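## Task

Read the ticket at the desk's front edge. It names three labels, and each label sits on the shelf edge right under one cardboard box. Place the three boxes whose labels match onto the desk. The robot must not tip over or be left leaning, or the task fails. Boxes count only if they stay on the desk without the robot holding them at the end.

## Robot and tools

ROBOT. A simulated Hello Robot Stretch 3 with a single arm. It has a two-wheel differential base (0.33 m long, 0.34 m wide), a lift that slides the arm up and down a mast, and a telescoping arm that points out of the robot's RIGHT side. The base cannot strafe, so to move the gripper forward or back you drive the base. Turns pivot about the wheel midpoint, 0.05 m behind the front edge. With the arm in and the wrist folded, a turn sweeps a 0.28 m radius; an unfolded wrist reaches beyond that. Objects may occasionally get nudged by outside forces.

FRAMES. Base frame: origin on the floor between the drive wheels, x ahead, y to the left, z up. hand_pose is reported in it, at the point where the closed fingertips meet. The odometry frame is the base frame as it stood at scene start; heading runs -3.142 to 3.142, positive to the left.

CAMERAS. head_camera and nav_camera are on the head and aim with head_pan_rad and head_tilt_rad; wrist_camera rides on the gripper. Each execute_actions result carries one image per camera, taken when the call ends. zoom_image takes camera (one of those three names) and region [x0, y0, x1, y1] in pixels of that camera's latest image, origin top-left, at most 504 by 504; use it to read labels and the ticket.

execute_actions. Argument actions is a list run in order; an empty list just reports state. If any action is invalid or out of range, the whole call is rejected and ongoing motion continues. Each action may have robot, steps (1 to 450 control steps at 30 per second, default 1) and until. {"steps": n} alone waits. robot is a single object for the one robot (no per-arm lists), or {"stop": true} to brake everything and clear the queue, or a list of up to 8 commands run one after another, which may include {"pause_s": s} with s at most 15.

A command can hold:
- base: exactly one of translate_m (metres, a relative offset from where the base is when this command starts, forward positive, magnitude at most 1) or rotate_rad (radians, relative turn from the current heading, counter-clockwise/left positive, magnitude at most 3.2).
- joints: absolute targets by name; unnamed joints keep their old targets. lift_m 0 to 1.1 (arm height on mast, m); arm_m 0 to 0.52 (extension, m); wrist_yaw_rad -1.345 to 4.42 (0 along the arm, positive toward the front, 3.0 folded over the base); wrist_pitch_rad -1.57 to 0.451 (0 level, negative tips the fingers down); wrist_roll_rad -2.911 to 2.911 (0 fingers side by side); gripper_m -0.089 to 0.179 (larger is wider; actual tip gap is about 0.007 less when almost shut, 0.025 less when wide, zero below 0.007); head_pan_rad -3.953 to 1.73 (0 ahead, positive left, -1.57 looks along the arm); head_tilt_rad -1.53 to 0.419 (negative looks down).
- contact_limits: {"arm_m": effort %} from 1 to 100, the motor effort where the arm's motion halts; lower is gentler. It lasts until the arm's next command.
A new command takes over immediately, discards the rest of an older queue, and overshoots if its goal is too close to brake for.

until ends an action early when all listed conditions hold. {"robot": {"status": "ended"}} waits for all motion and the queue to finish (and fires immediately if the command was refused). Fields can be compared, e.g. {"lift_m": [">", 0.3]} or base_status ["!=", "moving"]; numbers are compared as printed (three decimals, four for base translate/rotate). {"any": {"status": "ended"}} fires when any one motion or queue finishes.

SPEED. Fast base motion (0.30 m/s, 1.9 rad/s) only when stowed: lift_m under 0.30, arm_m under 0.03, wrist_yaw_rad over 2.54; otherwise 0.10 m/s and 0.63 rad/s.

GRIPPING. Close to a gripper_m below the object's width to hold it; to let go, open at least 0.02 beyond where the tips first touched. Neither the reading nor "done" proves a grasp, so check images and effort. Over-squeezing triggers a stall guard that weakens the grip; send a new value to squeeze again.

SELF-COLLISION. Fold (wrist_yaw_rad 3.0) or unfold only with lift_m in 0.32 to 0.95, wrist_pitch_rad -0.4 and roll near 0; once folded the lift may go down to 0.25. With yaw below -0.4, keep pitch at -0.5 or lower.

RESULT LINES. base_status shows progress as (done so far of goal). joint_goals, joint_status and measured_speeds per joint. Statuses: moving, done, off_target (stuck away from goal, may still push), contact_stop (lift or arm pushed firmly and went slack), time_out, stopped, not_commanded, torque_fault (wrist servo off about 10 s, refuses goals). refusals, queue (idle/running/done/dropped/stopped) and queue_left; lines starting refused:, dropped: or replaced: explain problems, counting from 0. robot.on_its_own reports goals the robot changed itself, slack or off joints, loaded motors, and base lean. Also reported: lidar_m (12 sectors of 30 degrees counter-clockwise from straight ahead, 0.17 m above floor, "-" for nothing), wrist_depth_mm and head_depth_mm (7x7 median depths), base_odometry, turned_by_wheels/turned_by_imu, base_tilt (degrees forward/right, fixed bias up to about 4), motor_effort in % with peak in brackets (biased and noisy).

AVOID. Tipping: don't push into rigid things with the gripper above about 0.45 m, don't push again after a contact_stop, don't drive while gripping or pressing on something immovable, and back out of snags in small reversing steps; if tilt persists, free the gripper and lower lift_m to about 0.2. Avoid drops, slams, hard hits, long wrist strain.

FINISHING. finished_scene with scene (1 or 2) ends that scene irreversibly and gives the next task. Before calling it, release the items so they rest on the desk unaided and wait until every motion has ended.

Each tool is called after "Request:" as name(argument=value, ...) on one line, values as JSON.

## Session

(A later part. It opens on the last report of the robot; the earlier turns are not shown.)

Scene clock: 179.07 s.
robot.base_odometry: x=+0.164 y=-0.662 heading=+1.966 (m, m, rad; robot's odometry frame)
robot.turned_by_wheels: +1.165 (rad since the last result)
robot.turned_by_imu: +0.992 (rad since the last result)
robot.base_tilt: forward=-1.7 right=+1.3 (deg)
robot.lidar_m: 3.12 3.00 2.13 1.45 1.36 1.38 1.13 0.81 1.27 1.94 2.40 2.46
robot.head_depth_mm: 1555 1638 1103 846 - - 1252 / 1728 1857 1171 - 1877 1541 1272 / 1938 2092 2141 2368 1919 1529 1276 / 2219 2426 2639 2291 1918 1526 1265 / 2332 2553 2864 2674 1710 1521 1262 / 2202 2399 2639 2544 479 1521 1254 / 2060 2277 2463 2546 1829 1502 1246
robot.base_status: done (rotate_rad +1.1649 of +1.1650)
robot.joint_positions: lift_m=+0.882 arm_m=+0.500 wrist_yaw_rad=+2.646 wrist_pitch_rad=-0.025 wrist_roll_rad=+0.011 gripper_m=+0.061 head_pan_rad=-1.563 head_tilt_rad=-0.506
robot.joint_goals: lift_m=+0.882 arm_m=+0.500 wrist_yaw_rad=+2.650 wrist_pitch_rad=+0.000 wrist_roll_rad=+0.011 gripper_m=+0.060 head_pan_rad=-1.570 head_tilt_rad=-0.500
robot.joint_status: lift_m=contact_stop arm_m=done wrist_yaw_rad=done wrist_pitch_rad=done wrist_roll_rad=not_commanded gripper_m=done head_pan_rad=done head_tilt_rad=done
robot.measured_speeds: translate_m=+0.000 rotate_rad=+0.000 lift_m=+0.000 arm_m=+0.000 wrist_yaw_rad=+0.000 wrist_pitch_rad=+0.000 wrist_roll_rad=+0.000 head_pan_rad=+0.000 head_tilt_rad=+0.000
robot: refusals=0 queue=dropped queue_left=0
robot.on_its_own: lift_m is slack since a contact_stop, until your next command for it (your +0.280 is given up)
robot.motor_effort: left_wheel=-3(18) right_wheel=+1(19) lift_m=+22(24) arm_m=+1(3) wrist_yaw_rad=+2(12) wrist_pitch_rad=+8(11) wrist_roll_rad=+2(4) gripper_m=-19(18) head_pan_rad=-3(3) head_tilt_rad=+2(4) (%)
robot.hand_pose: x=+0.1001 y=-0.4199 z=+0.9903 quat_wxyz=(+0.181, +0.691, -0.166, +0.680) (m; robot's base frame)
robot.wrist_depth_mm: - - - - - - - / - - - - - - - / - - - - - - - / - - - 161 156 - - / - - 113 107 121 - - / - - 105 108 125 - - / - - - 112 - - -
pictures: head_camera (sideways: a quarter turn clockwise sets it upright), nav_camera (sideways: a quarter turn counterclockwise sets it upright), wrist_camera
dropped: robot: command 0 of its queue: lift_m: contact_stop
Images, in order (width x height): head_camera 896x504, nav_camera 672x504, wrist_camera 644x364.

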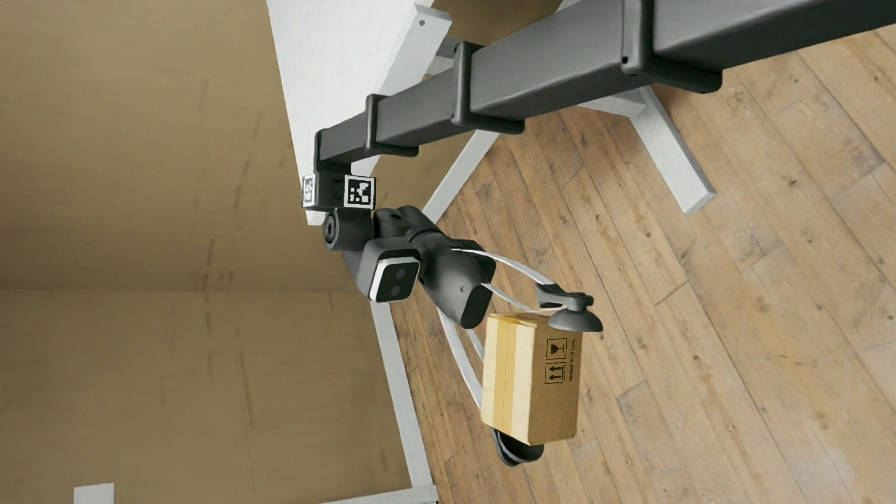

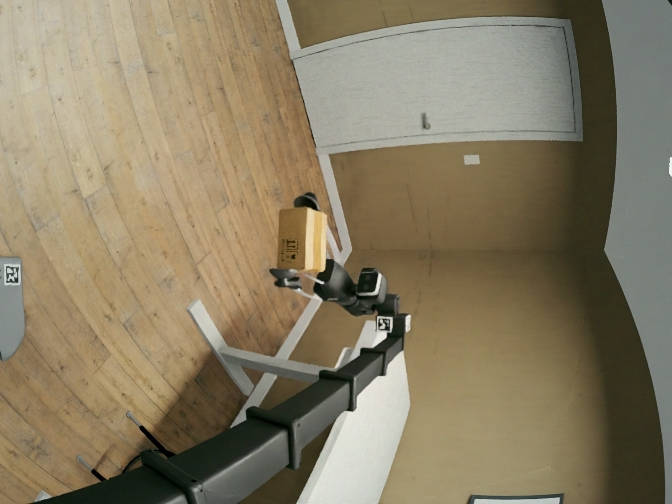

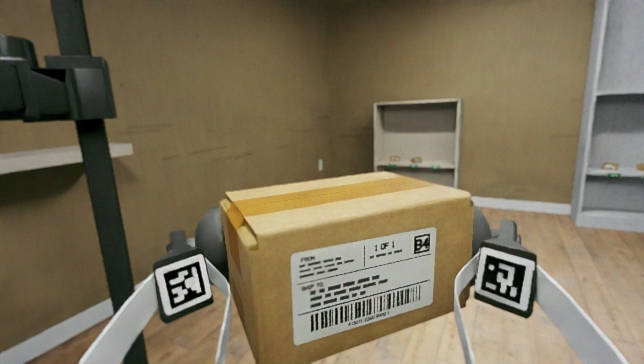

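The gripper body hits first; pitch down a little. Redo.

Request:
execute_actions(actions=[{"robot":[{"joints":{"lift_m":0.94}},{"joints":{"wrist_yaw_rad":0},"base":{"rotate_rad":-1.0}},{"joints":{"lift_m":0.9,"wrist_pitch_rad":-0.12}},{"joints":{"gripper_m":0.17}},{"joints":{"arm_m":0,"lift_m":0.91,"wrist_pitch_rad":-0.05}}],"steps":450,"until":{"robot":{"status":"ended"}}}])

Scene clock: 193.30 s.
robot.base_odometry: x=+0.164 y=-0.662 heading=+0.966 (m, m, rad; robot's odometry frame)
robot.turned_by_wheels: -1.000 (rad since the last result)
robot.turned_by_imu: -0.989 (rad since the last result)
robot.base_tilt: forward=-1.6 right=+1.3 (deg)
robot.lidar_m: 2.40 2.49 3.12 3.00 2.00 1.43 1.36 1.40 1.14 0.81 1.27 2.04
robot.head_depth_mm: 1239 1374 1103 842 1758 1598 - / 1239 1365 1092 1706 1843 1544 - / 1238 1356 1072 1684 1207 - - / 1233 1354 1060 1279 1135 - - / 1234 1354 1043 1690 1165 1431 1247 / 1232 1354 1028 1670 1836 1508 1253 / 1224 1352 1015 1682 1804 1497 1251
robot.base_status: done (rotate_rad -0.9999 of -1.0000)
robot.joint_positions: lift_m=+0.909 arm_m=+0.003 wrist_yaw_rad=+0.002 wrist_pitch_rad=-0.073 wrist_roll_rad=+0.011 gripper_m=+0.170 head_pan_rad=-1.563 head_tilt_rad=-0.506
robot.joint_goals: lift_m=+0.910 arm_m=+0.000 wrist_yaw_rad=+0.000 wrist_pitch_rad=-0.050 wrist_roll_rad=+0.011 gripper_m=+0.170 head_pan_rad=-1.570 head_tilt_rad=-0.500
robot.joint_status: lift_m=done arm_m=done wrist_yaw_rad=done wrist_pitch_rad=done wrist_roll_rad=not_commanded gripper_m=done head_pan_rad=done head_tilt_rad=done
robot.measured_speeds: translate_m=+0.000 rotate_rad=+0.000 lift_m=+0.000 arm_m=+0.000 wrist_yaw_rad=+0.000 wrist_pitch_rad=+0.000 wrist_roll_rad=+0.000 head_pan_rad=+0.000 head_tilt_rad=+0.000
robot: refusals=0 queue=done queue_left=0
robot.motor_effort: left_wheel=+1(8) right_wheel=-2(8) lift_m=+32(37) arm_m=-3(7) wrist_yaw_rad=-1(2) wrist_pitch_rad=+7(9) wrist_roll_rad=+2(2) gripper_m=+0(84) head_pan_rad=-3(3) head_tilt_rad=+3(3) (%)
robot.hand_pose: x=-0.0209 y=-0.4015 z=+1.0054 quat_wxyz=(+0.703, +0.027, -0.710, -0.026) (m; robot's base frame)
robot.wrist_depth_mm: - - - - - - - / - - - - - - - / - - - 829 929 849 - / 520 499 488 513 491 512 504 / - - - - - - - / 932 - - 888 - 946 - / - - - 732 - - -
pictures: head_camera (sideways: a quarter turn clockwise sets it upright), nav_camera (sideways: a quarter turn counterclockwise sets it upright), wrist_camera
Images, in order (width x height): head_camera 896x504, nav_camera 672x504, wrist_camera 644x364.

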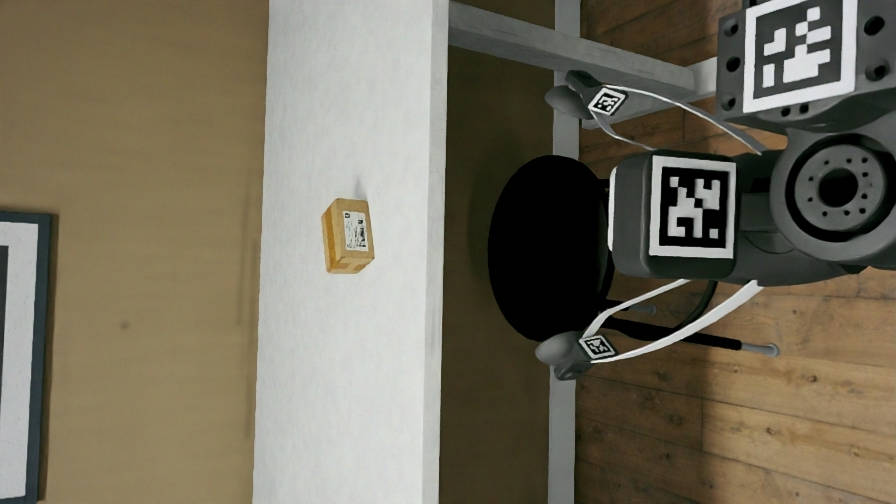

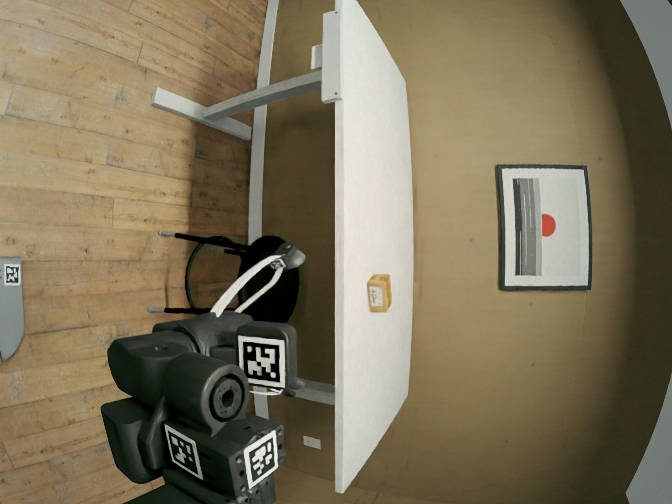

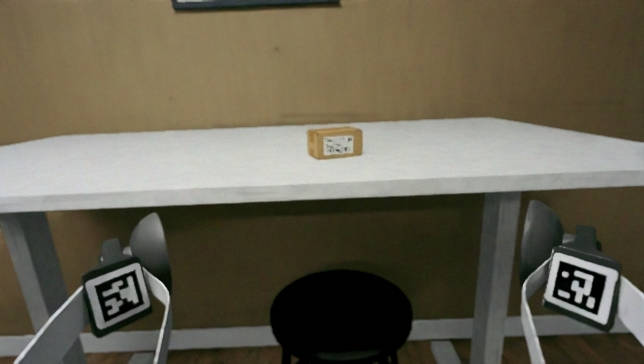

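Request:
execute_actions(actions=[{"robot":[{"joints":{"wrist_yaw_rad":2.65,"lift_m":0.28,"gripper_m":0.06,"wrist_pitch_rad":-0.12},"base":{"rotate_rad":1.15}},{"base":{"translate_m":1}},{"base":{"translate_m":1}},{"base":{"translate_m":0.58}},{"base":{"rotate_rad":2.03}},{"joints":{"lift_m":0.41,"wrist_yaw_rad":0,"head_tilt_rad":-0.85,"gripper_m":0.17}}],"steps":450,"until":{"robot":{"status":"ended"}}},{"steps":450,"until":{"robot":{"status":"ended"}}}])

Scene clock: 221.00 s.
robot.base_odometry: x=-1.175 y=+1.544 heading=-2.137 (m, m, rad; robot's odometry frame)
robot.turned_by_wheels: +3.180 (rad since the last result)
robot.turned_by_imu: +3.155 (rad since the last result)
robot.base_tilt: forward=-1.6 right=+1.4 (deg)
robot.lidar_m: 2.50 2.58 3.39 3.37 1.85 1.33 0.82 0.85 0.96 0.68 1.03 1.26
robot.head_depth_mm: 672 946 1132 1118 1390 1279 1127 / 663 946 1136 1114 1383 1269 1132 / 655 938 1126 1129 1373 1265 1168 / 649 938 1129 1110 1367 1286 - / 641 896 1056 1092 1390 1246 1113 / 824 998 1193 1474 1430 1250 1106 / 850 999 1189 1477 1437 1249 1103
robot.base_status: done (rotate_rad +2.0299 of +2.0300)
robot.joint_positions: lift_m=+0.409 arm_m=+0.003 wrist_yaw_rad=+0.004 wrist_pitch_rad=-0.136 wrist_roll_rad=+0.011 gripper_m=+0.170 head_pan_rad=-1.563 head_tilt_rad=-0.839
robot.joint_goals: lift_m=+0.410 arm_m=+0.000 wrist_yaw_rad=+0.000 wrist_pitch_rad=-0.120 wrist_roll_rad=+0.011 gripper_m=+0.170 head_pan_rad=-1.570 head_tilt_rad=-0.850
robot.joint_status: lift_m=done arm_m=done wrist_yaw_rad=done wrist_pitch_rad=done wrist_roll_rad=not_commanded gripper_m=done head_pan_rad=done head_tilt_rad=done
robot.measured_speeds: translate_m=+0.000 rotate_rad=+0.000 lift_m=+0.000 arm_m=+0.000 wrist_yaw_rad=+0.000 wrist_pitch_rad=+0.000 wrist_roll_rad=+0.000 head_pan_rad=+0.000 head_tilt_rad=+0.000
robot: refusals=0 queue=done queue_left=0
robot.motor_effort: left_wheel=-3(8) right_wheel=+1(6) lift_m=+33(37) arm_m=-4(4) wrist_yaw_rad=-3(5) wrist_pitch_rad=+5(8) wrist_roll_rad=+2(2) gripper_m=+1(82) head_pan_rad=-3(3) head_tilt_rad=-6(29) (%)
robot.hand_pose: x=-0.0205 y=-0.3983 z=+0.4896 quat_wxyz=(+0.702, +0.049, -0.709, -0.047) (m; robot's base frame)
robot.wrist_depth_mm: 660 667 533 616 617 620 631 / 695 700 611 650 651 646 652 / 733 731 556 532 554 510 514 / 784 774 706 723 714 727 720 / 830 802 706 757 762 762 741 / 848 - 843 724 721 705 - / 753 745 713 602 588 583 556
pictures: head_camera (sideways: a quarter turn clockwise sets it upright), nav_camera (sideways: a quarter turn counterclockwise sets it upright), wrist_camera
Images, in order (width x height): head_camera 896x504, nav_camera 672x504, wrist_camera 644x364.

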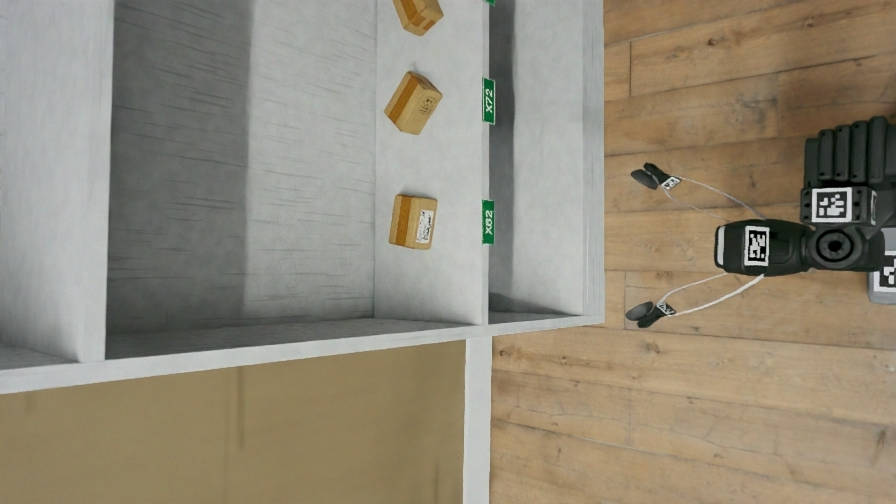

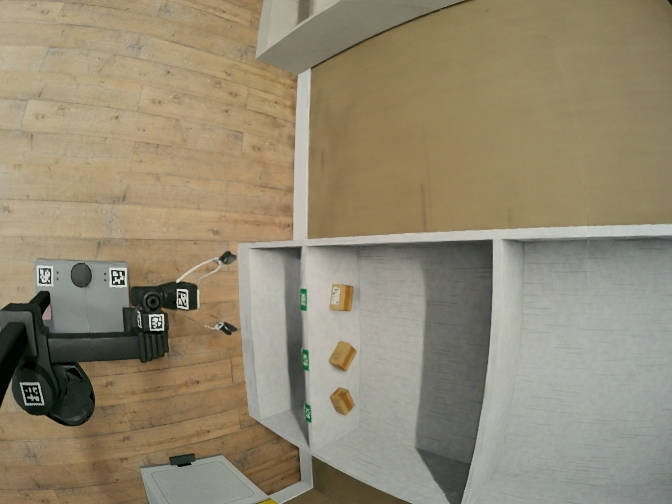

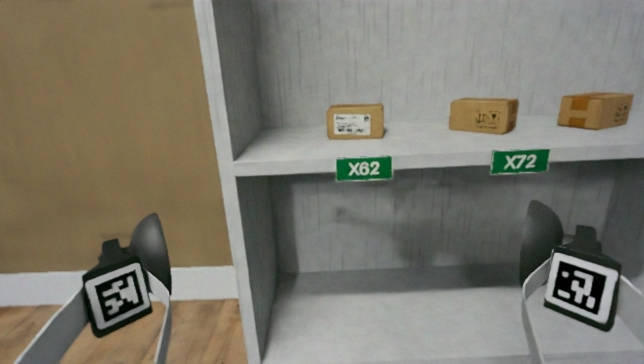

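Request:
execute_actions(actions=[{"robot":[{"base":{"translate_m":-0.035},"joints":{"arm_m":0.43}},{"joints":{"lift_m":0.395}},{"joints":{"gripper_m":0.04}},{"joints":{"lift_m":0.43}},{"joints":{"arm_m":0}}],"steps":450,"until":{"robot":{"status":"ended"}}}])

Scene clock: 235.33 s.
robot.base_odometry: x=-1.156 y=+1.574 heading=-2.137 (m, m, rad; robot's odometry frame)
robot.turned_by_wheels: +0.000 (rad since the last result)
robot.turned_by_imu: +0.002 (rad since the last result)
robot.base_tilt: forward=-1.6 right=+1.3 (deg)
robot.lidar_m: 2.54 2.62 3.36 3.38 1.80 1.29 0.79 0.81 0.94 0.69 1.03 1.29
robot.head_depth_mm: 671 947 1141 1120 1391 1281 1128 / 666 946 1131 1104 1386 1270 1144 / 658 942 1131 1133 1379 1260 1175 / 649 943 1126 1131 1358 1253 - / 640 938 1098 1091 1380 1261 1112 / 596 789 1159 1491 1437 1256 1106 / 854 995 1191 1476 1431 1257 1104
robot.base_status: done (translate_m -0.0350 of -0.0350)
robot.joint_positions: lift_m=+0.429 arm_m=+0.003 wrist_yaw_rad=+0.002 wrist_pitch_rad=-0.146 wrist_roll_rad=+0.016 gripper_m=+0.054 head_pan_rad=-1.563 head_tilt_rad=-0.839
robot.joint_goals: lift_m=+0.430 arm_m=+0.000 wrist_yaw_rad=+0.000 wrist_pitch_rad=-0.120 wrist_roll_rad=+0.016 gripper_m=+0.053 head_pan_rad=-1.570 head_tilt_rad=-0.850
robot.joint_status: lift_m=done arm_m=done wrist_yaw_rad=done wrist_pitch_rad=done wrist_roll_rad=not_commanded gripper_m=done head_pan_rad=done head_tilt_rad=done
robot.measured_speeds: translate_m=+0.000 rotate_rad=+0.000 lift_m=+0.000 arm_m=+0.000 wrist_yaw_rad=+0.000 wrist_pitch_rad=+0.000 wrist_roll_rad=+0.000 head_pan_rad=+0.000 head_tilt_rad=+0.000
robot: refusals=0 queue=done queue_left=0
robot.on_its_own: gripper_m is held at +0.053, not at your +0.040, by its stall guard, which is not easing now
robot.motor_effort: left_wheel=-2(6) right_wheel=+1(4) lift_m=+33(35) arm_m=-3(2) wrist_yaw_rad=-1(2) wrist_pitch_rad=+8(8) wrist_roll_rad=+0(2) gripper_m=-19(98) head_pan_rad=-4(3) head_tilt_rad=-5(5) (%)
robot.hand_pose: x=-0.0209 y=-0.3977 z=+0.5070 quat_wxyz=(+0.700, +0.052, -0.710, -0.051) (m; robot's base frame)
robot.wrist_depth_mm: 663 668 599 625 619 628 624 / 700 711 579 642 654 663 651 / 733 732 554 671 565 529 515 / 770 780 454 165 447 724 697 / 815 817 130 125 120 765 724 / 857 854 135 130 125 - 680 / 773 762 649 573 562 598 586
pictures: head_camera (sideways: a quarter turn clockwise sets it upright), nav_camera (sideways: a quarter turn counterclockwise sets it upright), wrist_camera
Images, in order (width x height): head_camera 896x504, nav_camera 672x504, wrist_camera 644x364.

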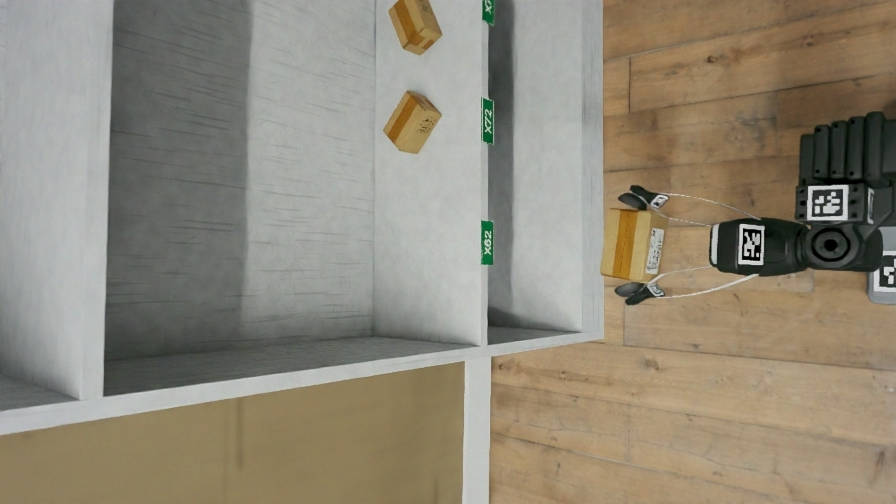

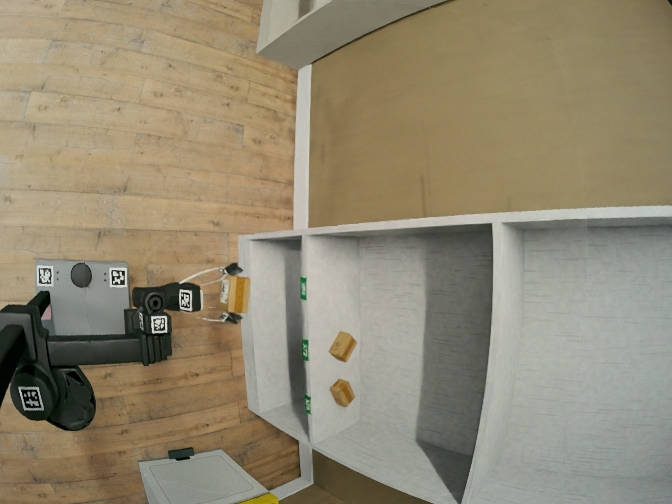

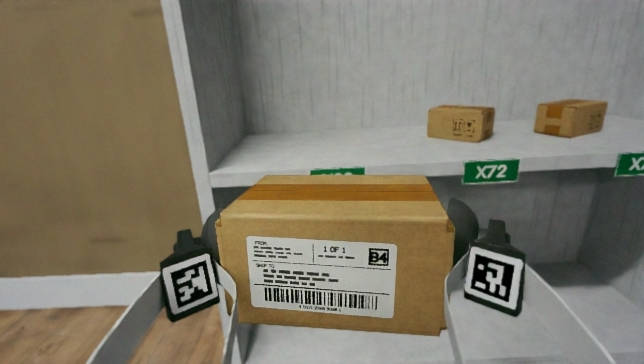

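Request:
execute_actions(actions=[{"robot":[{"joints":{"wrist_yaw_rad":2.65,"lift_m":0.28},"base":{"rotate_rad":1.25}},{"base":{"translate_m":1}},{"base":{"translate_m":1}},{"base":{"translate_m":0.48}},{"base":{"rotate_rad":1.94}},{"joints":{"lift_m":0.94,"wrist_yaw_rad":0,"head_tilt_rad":-0.5}},{"joints":{"arm_m":0.5}},{"joints":{"lift_m":0.895}}],"steps":450,"until":{"robot":{"status":"ended"}}},{"steps":450,"until":{"robot":{"status":"ended"}}},{"steps":450,"until":{"robot":{"status":"ended"}}}])

Scene clock: 272.17 s.
robot.base_odometry: x=+0.411 y=-0.349 heading=+1.053 (m, m, rad; robot's odometry frame)
robot.turned_by_wheels: +3.190 (rad since the last result)
robot.turned_by_imu: +3.165 (rad since the last result)
robot.base_tilt: forward=-1.7 right=+1.3 (deg)
robot.lidar_m: 2.07 2.17 2.93 3.04 2.40 1.75 1.69 1.75 0.92 0.86 1.09 2.08
robot.head_depth_mm: 1209 1333 1101 811 - - 1247 / 1222 1337 1177 - 1181 1496 1275 / 1215 1340 1268 1696 1827 1487 1270 / 1219 1333 1189 1705 1821 1518 1263 / 1219 1341 1039 800 1819 1519 1260 / 1215 1338 1026 749 1826 1508 1247 / 1217 1336 1011 741 1376 1451 1239
robot.base_status: done (rotate_rad +1.9399 of +1.9400)
robot.joint_positions: lift_m=+0.896 arm_m=+0.500 wrist_yaw_rad=+0.002 wrist_pitch_rad=-0.131 wrist_roll_rad=+0.016 gripper_m=+0.054 head_pan_rad=-1.564 head_tilt_rad=-0.507
robot.joint_goals: lift_m=+0.895 arm_m=+0.500 wrist_yaw_rad=+0.000 wrist_pitch_rad=-0.120 wrist_roll_rad=+0.016 gripper_m=+0.053 head_pan_rad=-1.570 head_tilt_rad=-0.500
robot.joint_status: lift_m=done arm_m=done wrist_yaw_rad=done wrist_pitch_rad=done wrist_roll_rad=not_commanded gripper_m=done head_pan_rad=done head_tilt_rad=done
robot.measured_speeds: translate_m=+0.000 rotate_rad=+0.000 lift_m=+0.000 arm_m=+0.000 wrist_yaw_rad=+0.000 wrist_pitch_rad=+0.000 wrist_roll_rad=+0.000 head_pan_rad=+0.000 head_tilt_rad=+0.000
robot: refusals=0 queue=done queue_left=0
robot.on_its_own: gripper_m is held at +0.053, not at your +0.040, by its stall guard, which is not easing now
robot.motor_effort: left_wheel=-3(8) right_wheel=+1(8) lift_m=+8(35) arm_m=+3(2) wrist_yaw_rad=-1(4) wrist_pitch_rad=+3(8) wrist_roll_rad=+0(0) gripper_m=-20(19) head_pan_rad=-3(3) head_tilt_rad=+4(26) (%)
robot.hand_pose: x=-0.0209 y=-0.8955 z=+0.9771 quat_wxyz=(+0.700, +0.047, -0.711, -0.046) (m; robot's base frame)
robot.wrist_depth_mm: 656 649 643 646 645 635 641 / 687 689 678 681 668 675 669 / 710 706 630 581 536 501 466 / 365 350 335 164 279 293 285 / 240 236 129 124 120 219 203 / 181 181 135 130 125 - 159 / 143 141 138 133 129 132 129
pictures: head_camera (sideways: a quarter turn clockwise sets it upright), nav_camera (sideways: a quarter turn counterclockwise sets it upright), wrist_camera
Images, in order (width x height): head_camera 896x504, nav_camera 672x504, wrist_camera 644x364.

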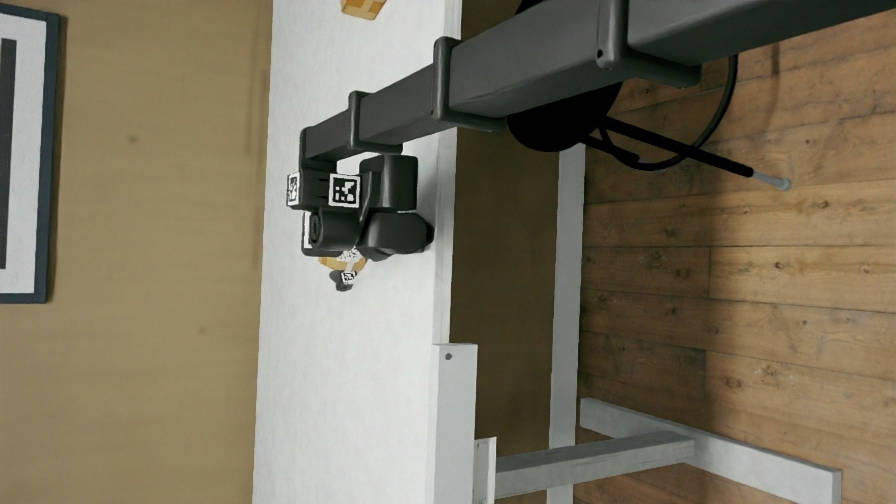

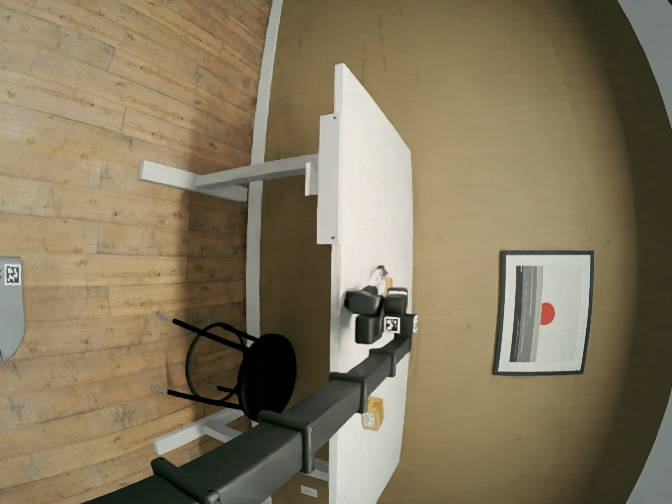

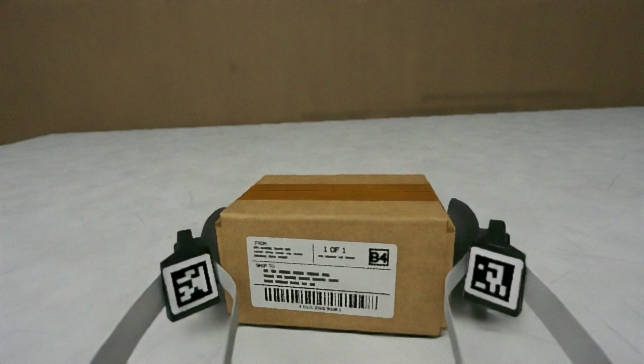

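Request:
execute_actions(actions=[{"robot":[{"joints":{"gripper_m":0.17}},{"joints":{"arm_m":0,"lift_m":0.91}},{"joints":{"wrist_yaw_rad":2.65,"lift_m":0.28,"gripper_m":0.06},"base":{"rotate_rad":1.11}},{"base":{"translate_m":1}},{"base":{"translate_m":1}},{"base":{"translate_m":0.66}},{"base":{"rotate_rad":2.06}},{"joints":{"lift_m":0.41,"wrist_yaw_rad":0,"head_tilt_rad":-0.85,"gripper_m":0.17}}],"steps":450,"until":{"robot":{"status":"ended"}}},{"steps":450,"until":{"robot":{"status":"ended"}}},{"steps":450,"until":{"robot":{"status":"ended"}}}])

Scene clock: 308.67 s.
robot.base_odometry: x=-1.073 y=+1.858 heading=-2.061 (m, m, rad; robot's odometry frame)
robot.turned_by_wheels: +3.170 (rad since the last result)
robot.turned_by_imu: +3.147 (rad since the last result)
robot.base_tilt: forward=-1.7 right=+1.4 (deg)
robot.lidar_m: 2.89 3.00 3.53 3.48 1.27 0.93 0.44 0.46 0.71 0.90 0.79 1.35
robot.head_depth_mm: 637 841 833 1354 1466 1249 1103 / 632 903 1045 1086 1373 1268 1125 / 622 903 1072 1074 1367 1271 1166 / 615 901 1084 1086 1360 1284 - / 609 901 1076 1072 1356 1255 1109 / 631 900 1082 1086 1341 1246 1106 / 628 904 1082 1110 1346 1242 1108
robot.base_status: done (rotate_rad +2.0599 of +2.0600)
robot.joint_positions: lift_m=+0.409 arm_m=+0.003 wrist_yaw_rad=+0.004 wrist_pitch_rad=-0.136 wrist_roll_rad=+0.016 gripper_m=+0.170 head_pan_rad=-1.564 head_tilt_rad=-0.839
robot.joint_goals: lift_m=+0.410 arm_m=+0.000 wrist_yaw_rad=+0.000 wrist_pitch_rad=-0.120 wrist_roll_rad=+0.016 gripper_m=+0.170 head_pan_rad=-1.570 head_tilt_rad=-0.850
robot.joint_status: lift_m=done arm_m=done wrist_yaw_rad=done wrist_pitch_rad=done wrist_roll_rad=not_commanded gripper_m=done head_pan_rad=done head_tilt_rad=done
robot.measured_speeds: translate_m=+0.000 rotate_rad=+0.000 lift_m=+0.000 arm_m=+0.000 wrist_yaw_rad=+0.000 wrist_pitch_rad=+0.000 wrist_roll_rad=+0.000 head_pan_rad=+0.000 head_tilt_rad=+0.000
robot: refusals=0 queue=done queue_left=0
robot.motor_effort: left_wheel=-2(9) right_wheel=+2(6) lift_m=+32(35) arm_m=-3(5) wrist_yaw_rad=-2(4) wrist_pitch_rad=+5(5) wrist_roll_rad=+0(0) gripper_m=+1(84) head_pan_rad=-4(4) head_tilt_rad=-5(30) (%)
robot.hand_pose: x=-0.0205 y=-0.3983 z=+0.4896 quat_wxyz=(+0.700, +0.049, -0.711, -0.047) (m; robot's base frame)
robot.wrist_depth_mm: 589 590 581 589 585 489 605 / 592 617 617 616 616 497 636 / 578 639 580 515 498 469 669 / 434 467 414 678 412 426 716 / 579 714 726 716 719 554 744 / 558 - 746 733 715 562 - / 548 612 607 602 586 565 669
pictures: head_camera (sideways: a quarter turn clockwise sets it upright), nav_camera (sideways: a quarter turn counterclockwise sets it upright), wrist_camera
Images, in order (width x height): head_camera 896x504, nav_camera 672x504, wrist_camera 644x364.

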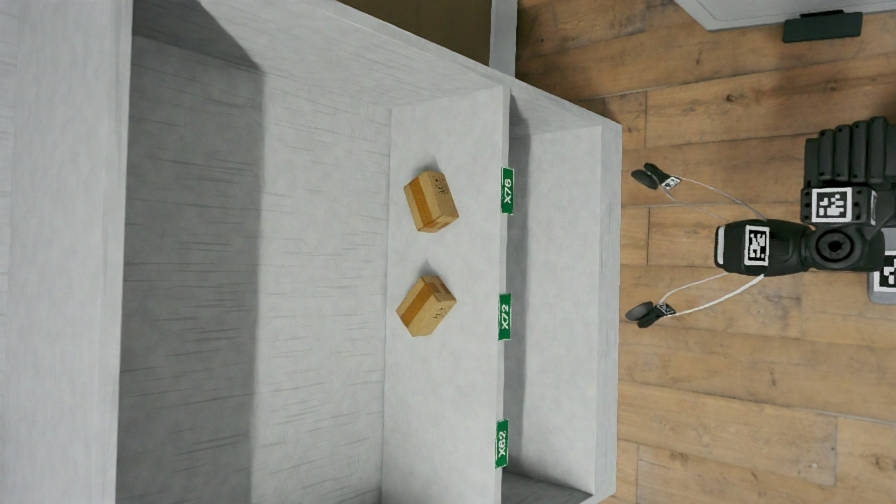

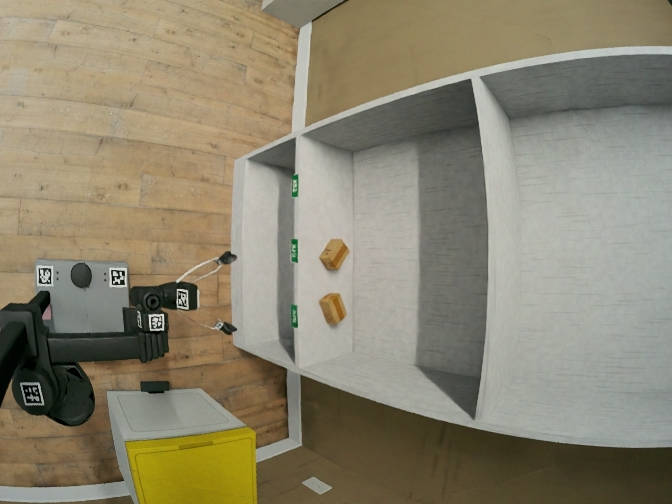

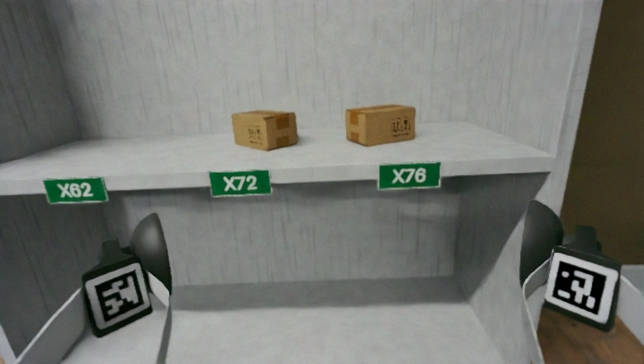

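Request:
execute_actions(actions=[{"robot":[{"base":{"translate_m":-0.068},"joints":{"arm_m":0.385}},{"joints":{"lift_m":0.395}},{"joints":{"gripper_m":0.04}},{"joints":{"lift_m":0.43}},{"joints":{"arm_m":0}},{"base":{"translate_m":0.1}}],"steps":450,"until":{"robot":{"status":"ended"}}}])

Scene clock: 324.10 s.
robot.base_odometry: x=-1.088 y=+1.830 heading=-2.061 (m, m, rad; robot's odometry frame)
robot.turned_by_wheels: +0.000 (rad since the last result)
robot.turned_by_imu: +0.003 (rad since the last result)
robot.base_tilt: forward=-1.6 right=+1.3 (deg)
robot.lidar_m: 2.85 2.97 3.50 3.47 1.31 0.96 0.47 0.49 0.72 0.90 0.78 1.35
robot.head_depth_mm: 633 870 917 1033 1467 1274 1125 / 628 899 1073 1106 1342 1270 1143 / 622 904 1078 1107 1375 1264 1175 / 613 902 1081 1078 1336 1264 - / 609 902 1079 1083 1350 1251 1113 / 605 901 1080 1086 1350 1251 1109 / 627 903 1081 1104 1342 1241 1104
robot.base_status: done (translate_m +0.1000 of +0.1000)
robot.joint_positions: lift_m=+0.429 arm_m=+0.003 wrist_yaw_rad=+0.002 wrist_pitch_rad=-0.146 wrist_roll_rad=+0.016 gripper_m=+0.054 head_pan_rad=-1.564 head_tilt_rad=-0.840
robot.joint_goals: lift_m=+0.430 arm_m=+0.000 wrist_yaw_rad=+0.000 wrist_pitch_rad=-0.120 wrist_roll_rad=+0.016 gripper_m=+0.053 head_pan_rad=-1.570 head_tilt_rad=-0.850
robot.joint_status: lift_m=done arm_m=done wrist_yaw_rad=done wrist_pitch_rad=done wrist_roll_rad=not_commanded gripper_m=done head_pan_rad=done head_tilt_rad=done
robot.measured_speeds: translate_m=+0.000 rotate_rad=+0.000 lift_m=+0.000 arm_m=+0.000 wrist_yaw_rad=+0.000 wrist_pitch_rad=+0.000 wrist_roll_rad=+0.000 head_pan_rad=+0.000 head_tilt_rad=+0.000
robot: refusals=0 queue=done queue_left=0
robot.on_its_own: gripper_m is held at +0.053, not at your +0.040, by its stall guard, which is not easing now
robot.motor_effort: left_wheel=-3(7) right_wheel=+1(3) lift_m=+33(34) arm_m=-4(4) wrist_yaw_rad=-2(2) wrist_pitch_rad=+8(8) wrist_roll_rad=+0(0) gripper_m=-19(97) head_pan_rad=-3(3) head_tilt_rad=-5(5) (%)
robot.hand_pose: x=-0.0209 y=-0.3977 z=+0.5071 quat_wxyz=(+0.700, +0.052, -0.710, -0.051) (m; robot's base frame)
robot.wrist_depth_mm: 564 585 584 586 589 542 384 / 554 617 615 614 613 556 407 / 554 649 635 589 633 520 429 / 445 463 416 156 153 431 695 / 542 712 121 121 137 502 752 / 537 717 119 126 145 - 776 / 551 633 607 574 601 566 703
pictures: head_camera (sideways: a quarter turn clockwise sets it upright), nav_camera (sideways: a quarter turn counterclockwise sets it upright), wrist_camera
Images, in order (width x height): head_camera 896x504, nav_camera 672x504, wrist_camera 644x364.

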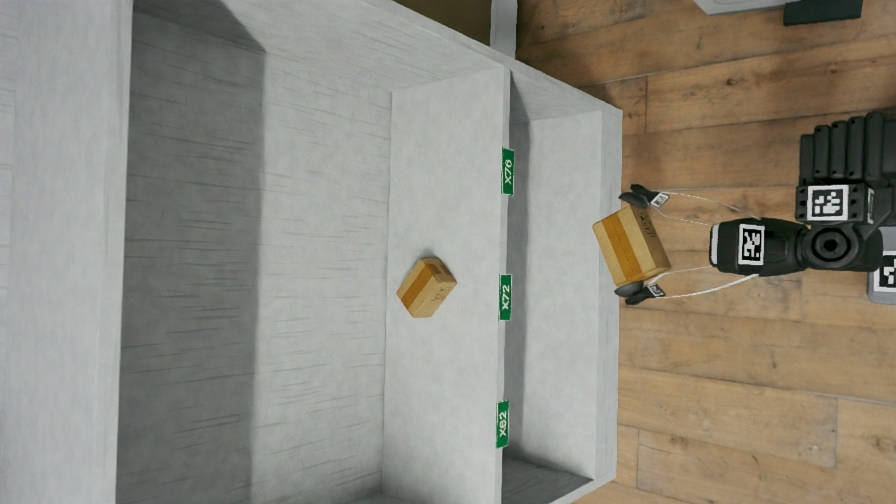

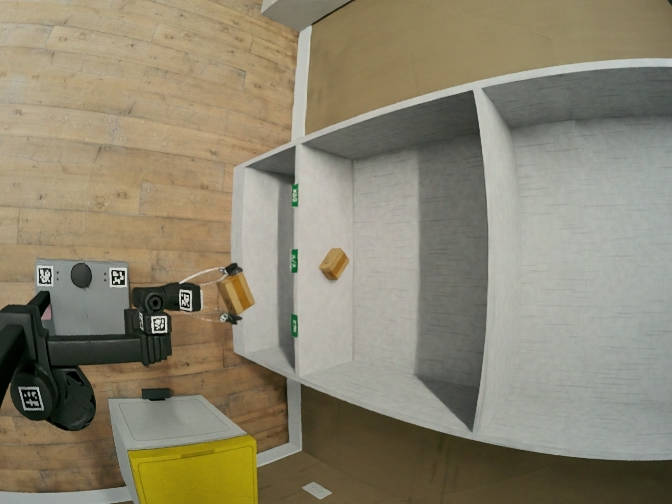

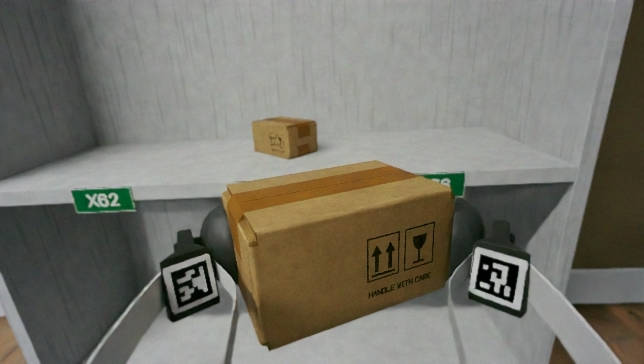

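Target v=-0.15: dv .92, du 2.36.

Request:
execute_actions(actions=[{"robot":[{"joints":{"wrist_yaw_rad":2.65,"lift_m":0.28},"base":{"rotate_rad":1.21}},{"base":{"translate_m":1}},{"base":{"translate_m":1}},{"base":{"translate_m":0.53}},{"base":{"rotate_rad":1.96}},{"joints":{"lift_m":0.94,"wrist_yaw_rad":0,"head_tilt_rad":-0.5}},{"joints":{"arm_m":0.5}},{"joints":{"lift_m":0.897}}],"steps":450,"until":{"robot":{"status":"ended"}}},{"steps":450,"until":{"robot":{"status":"ended"}}},{"steps":450,"until":{"robot":{"status":"ended"}}}])

Scene clock: 358.73 s.
robot.base_odometry: x=+0.580 y=-0.072 heading=+1.109 (m, m, rad; robot's odometry frame)
robot.turned_by_wheels: +3.170 (rad since the last result)
robot.turned_by_imu: +3.145 (rad since the last result)
robot.base_tilt: forward=-1.6 right=+1.4 (deg)
robot.lidar_m: 1.82 1.90 2.60 3.03 2.76 2.01 1.94 1.48 0.97 1.03 1.53 1.87
robot.head_depth_mm: 1222 1349 1096 794 - - 1248 / 1220 1354 1177 - 1851 1544 1277 / 1225 1345 1265 734 1851 1509 1278 / 1234 1352 1234 742 1836 1515 1260 / 1229 1350 1035 757 1757 1479 1246 / 1227 1355 1024 793 1812 1506 1259 / 1235 1356 1463 1690 1807 1491 1249
robot.base_status: done (rotate_rad +1.9599 of +1.9600)
robot.joint_positions: lift_m=+0.898 arm_m=+0.500 wrist_yaw_rad=+0.002 wrist_pitch_rad=-0.142 wrist_roll_rad=+0.016 gripper_m=+0.054 head_pan_rad=-1.564 head_tilt_rad=-0.507
robot.joint_goals: lift_m=+0.897 arm_m=+0.500 wrist_yaw_rad=+0.000 wrist_pitch_rad=-0.120 wrist_roll_rad=+0.016 gripper_m=+0.053 head_pan_rad=-1.570 head_tilt_rad=-0.500
robot.joint_status: lift_m=done arm_m=done wrist_yaw_rad=done wrist_pitch_rad=done wrist_roll_rad=not_commanded gripper_m=done head_pan_rad=done head_tilt_rad=done
robot.measured_speeds: translate_m=+0.000 rotate_rad=+0.000 lift_m=+0.000 arm_m=+0.000 wrist_yaw_rad=+0.000 wrist_pitch_rad=+0.000 wrist_roll_rad=+0.000 head_pan_rad=+0.000 head_tilt_rad=+0.000
robot: refusals=0 queue=done queue_left=0
robot.on_its_own: gripper_m is held at +0.053, not at your +0.040, by its stall guard, which is not easing now
robot.motor_effort: left_wheel=-3(9) right_wheel=+0(7) lift_m=+11(35) arm_m=+2(0) wrist_yaw_rad=-1(4) wrist_pitch_rad=+7(8) wrist_roll_rad=+0(0) gripper_m=-19(20) head_pan_rad=-3(3) head_tilt_rad=+4(24) (%)
robot.hand_pose: x=-0.0209 y=-0.8948 z=+0.9761 quat_wxyz=(+0.700, +0.051, -0.711, -0.050) (m; robot's base frame)
robot.wrist_depth_mm: 664 657 648 652 648 647 637 / 697 696 683 688 675 674 663 / 735 723 583 538 507 471 446 / 349 335 320 156 152 284 273 / 234 229 121 121 137 214 198 / 176 174 118 126 145 - 156 / 141 138 132 129 132 129 127
pictures: head_camera (sideways: a quarter turn clockwise sets it upright), nav_camera (sideways: a quarter turn counterclockwise sets it upright), wrist_camera
Images, in order (width x height): head_camera 896x504, nav_camera 672x504, wrist_camera 644x364.

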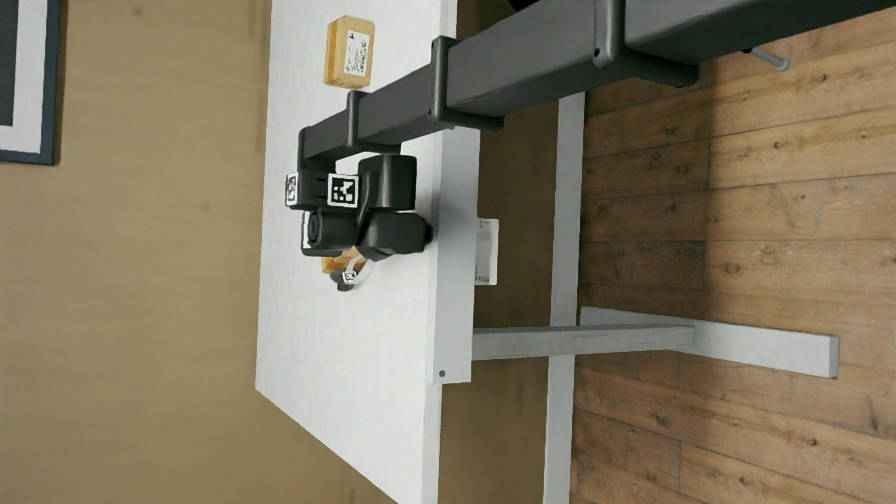

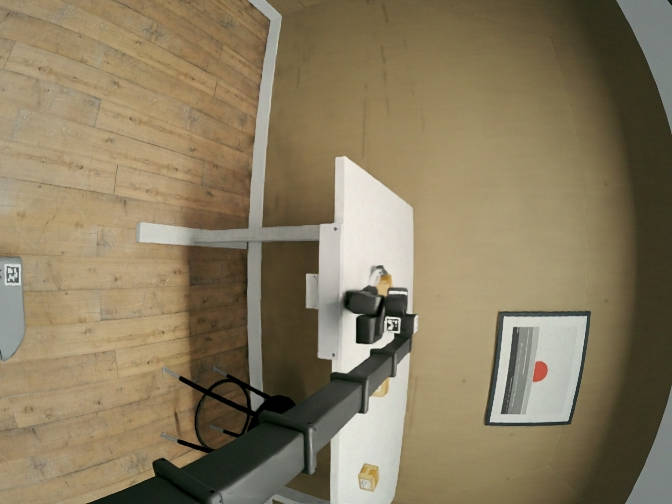

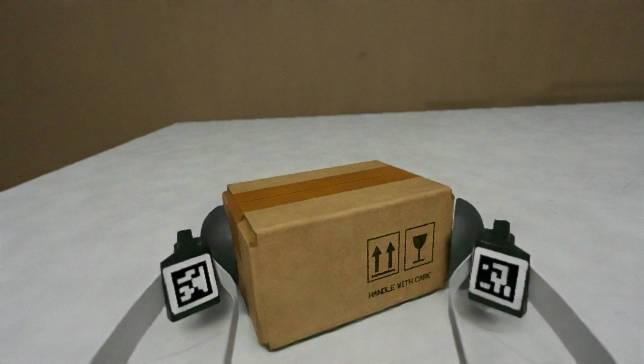

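Request:
execute_actions(actions=[{"robot":[{"joints":{"gripper_m":0.17}},{"joints":{"arm_m":0.3,"lift_m":0.91}}],"steps":450,"until":{"robot":{"status":"ended"}}}])

Request:
finished_scene(scene=1)

Scene clock: 367.90 s.
robot.base_odometry: x=+0.580 y=-0.072 heading=+1.109 (m, m, rad; robot's odometry frame)
robot.turned_by_wheels: +0.000 (rad since the last result)
robot.turned_by_imu: +0.001 (rad since the last result)
robot.base_tilt: forward=-1.6 right=+1.4 (deg)
robot.lidar_m: 1.81 1.91 2.60 3.02 2.75 2.02 1.94 1.47 0.97 1.03 1.54 1.88
robot.head_depth_mm: 1222 1331 1097 809 - 1534 1254 / 1218 1349 1085 - 1824 1537 1268 / 1227 1351 1155 - 1855 1526 1269 / 1226 1351 1052 757 1840 1516 1257 / 1233 1352 1044 755 1762 1466 1250 / 1229 1354 1021 795 1832 1513 1244 / 1233 1347 1462 1691 1820 1503 1248
robot.base_status: done (rotate_rad +1.9599 of +1.9600)
robot.joint_positions: lift_m=+0.909 arm_m=+0.300 wrist_yaw_rad=+0.002 wrist_pitch_rad=-0.139 wrist_roll_rad=+0.016 gripper_m=+0.170 head_pan_rad=-1.564 head_tilt_rad=-0.507
robot.joint_goals: lift_m=+0.910 arm_m=+0.300 wrist_yaw_rad=+0.000 wrist_pitch_rad=-0.120 wrist_roll_rad=+0.016 gripper_m=+0.170 head_pan_rad=-1.570 head_tilt_rad=-0.500
robot.joint_status: lift_m=done arm_m=done wrist_yaw_rad=done wrist_pitch_rad=done wrist_roll_rad=not_commanded gripper_m=done head_pan_rad=done head_tilt_rad=done
robot.measured_speeds: translate_m=+0.000 rotate_rad=+0.000 lift_m=+0.000 arm_m=+0.000 wrist_yaw_rad=+0.000 wrist_pitch_rad=+0.000 wrist_roll_rad=+0.000 head_pan_rad=+0.000 head_tilt_rad=+0.000
robot: refusals=0 queue=done queue_left=0
robot.motor_effort: left_wheel=-2(2) right_wheel=+1(1) lift_m=+33(34) arm_m=-3(6) wrist_yaw_rad=-1(0) wrist_pitch_rad=+6(7) wrist_roll_rad=+0(0) gripper_m=+0(86) head_pan_rad=-3(3) head_tilt_rad=+4(4) (%)
robot.hand_pose: x=-0.0209 y=-0.6958 z=+0.9887 quat_wxyz=(+0.700, +0.050, -0.711, -0.049) (m; robot's base frame)
robot.wrist_depth_mm: 839 840 821 826 821 820 805 / 887 882 879 876 856 858 845 / 943 917 660 354 563 481 322 / 959 378 361 318 332 320 311 / 264 269 247 242 235 230 234 / 198 - 189 185 181 178 - / - 153 153 150 148 146 144
pictures: head_camera (sideways: a quarter turn clockwise sets it upright), nav_camera (sideways: a quarter turn counterclockwise sets it upright), wrist_camera
Images, in order (width x height): head_camera 896x504, nav_camera 672x504, wrist_camera 644x364.

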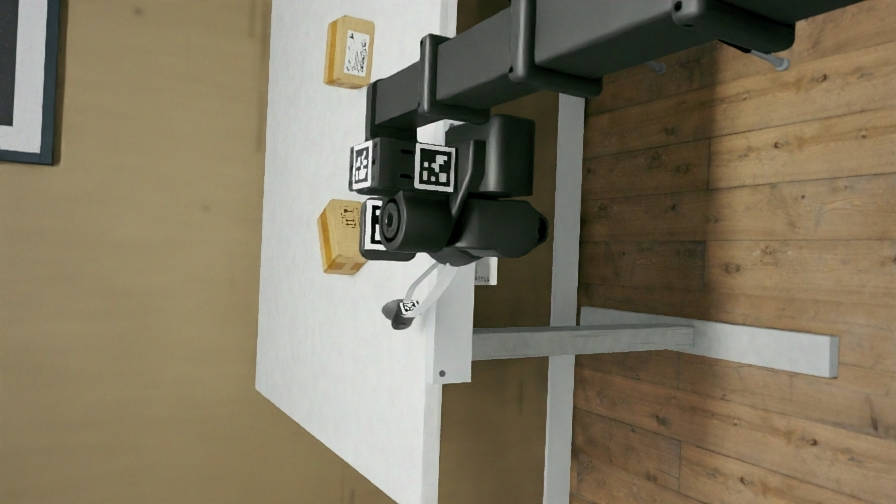

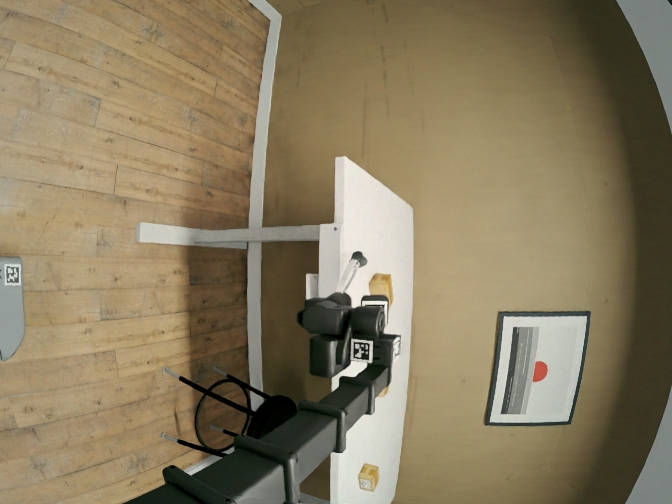

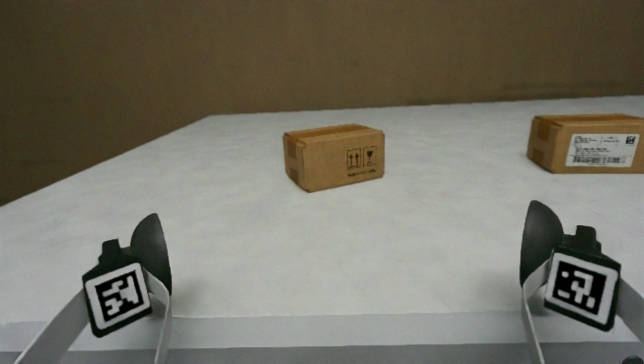

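The scene is finished: the task was done.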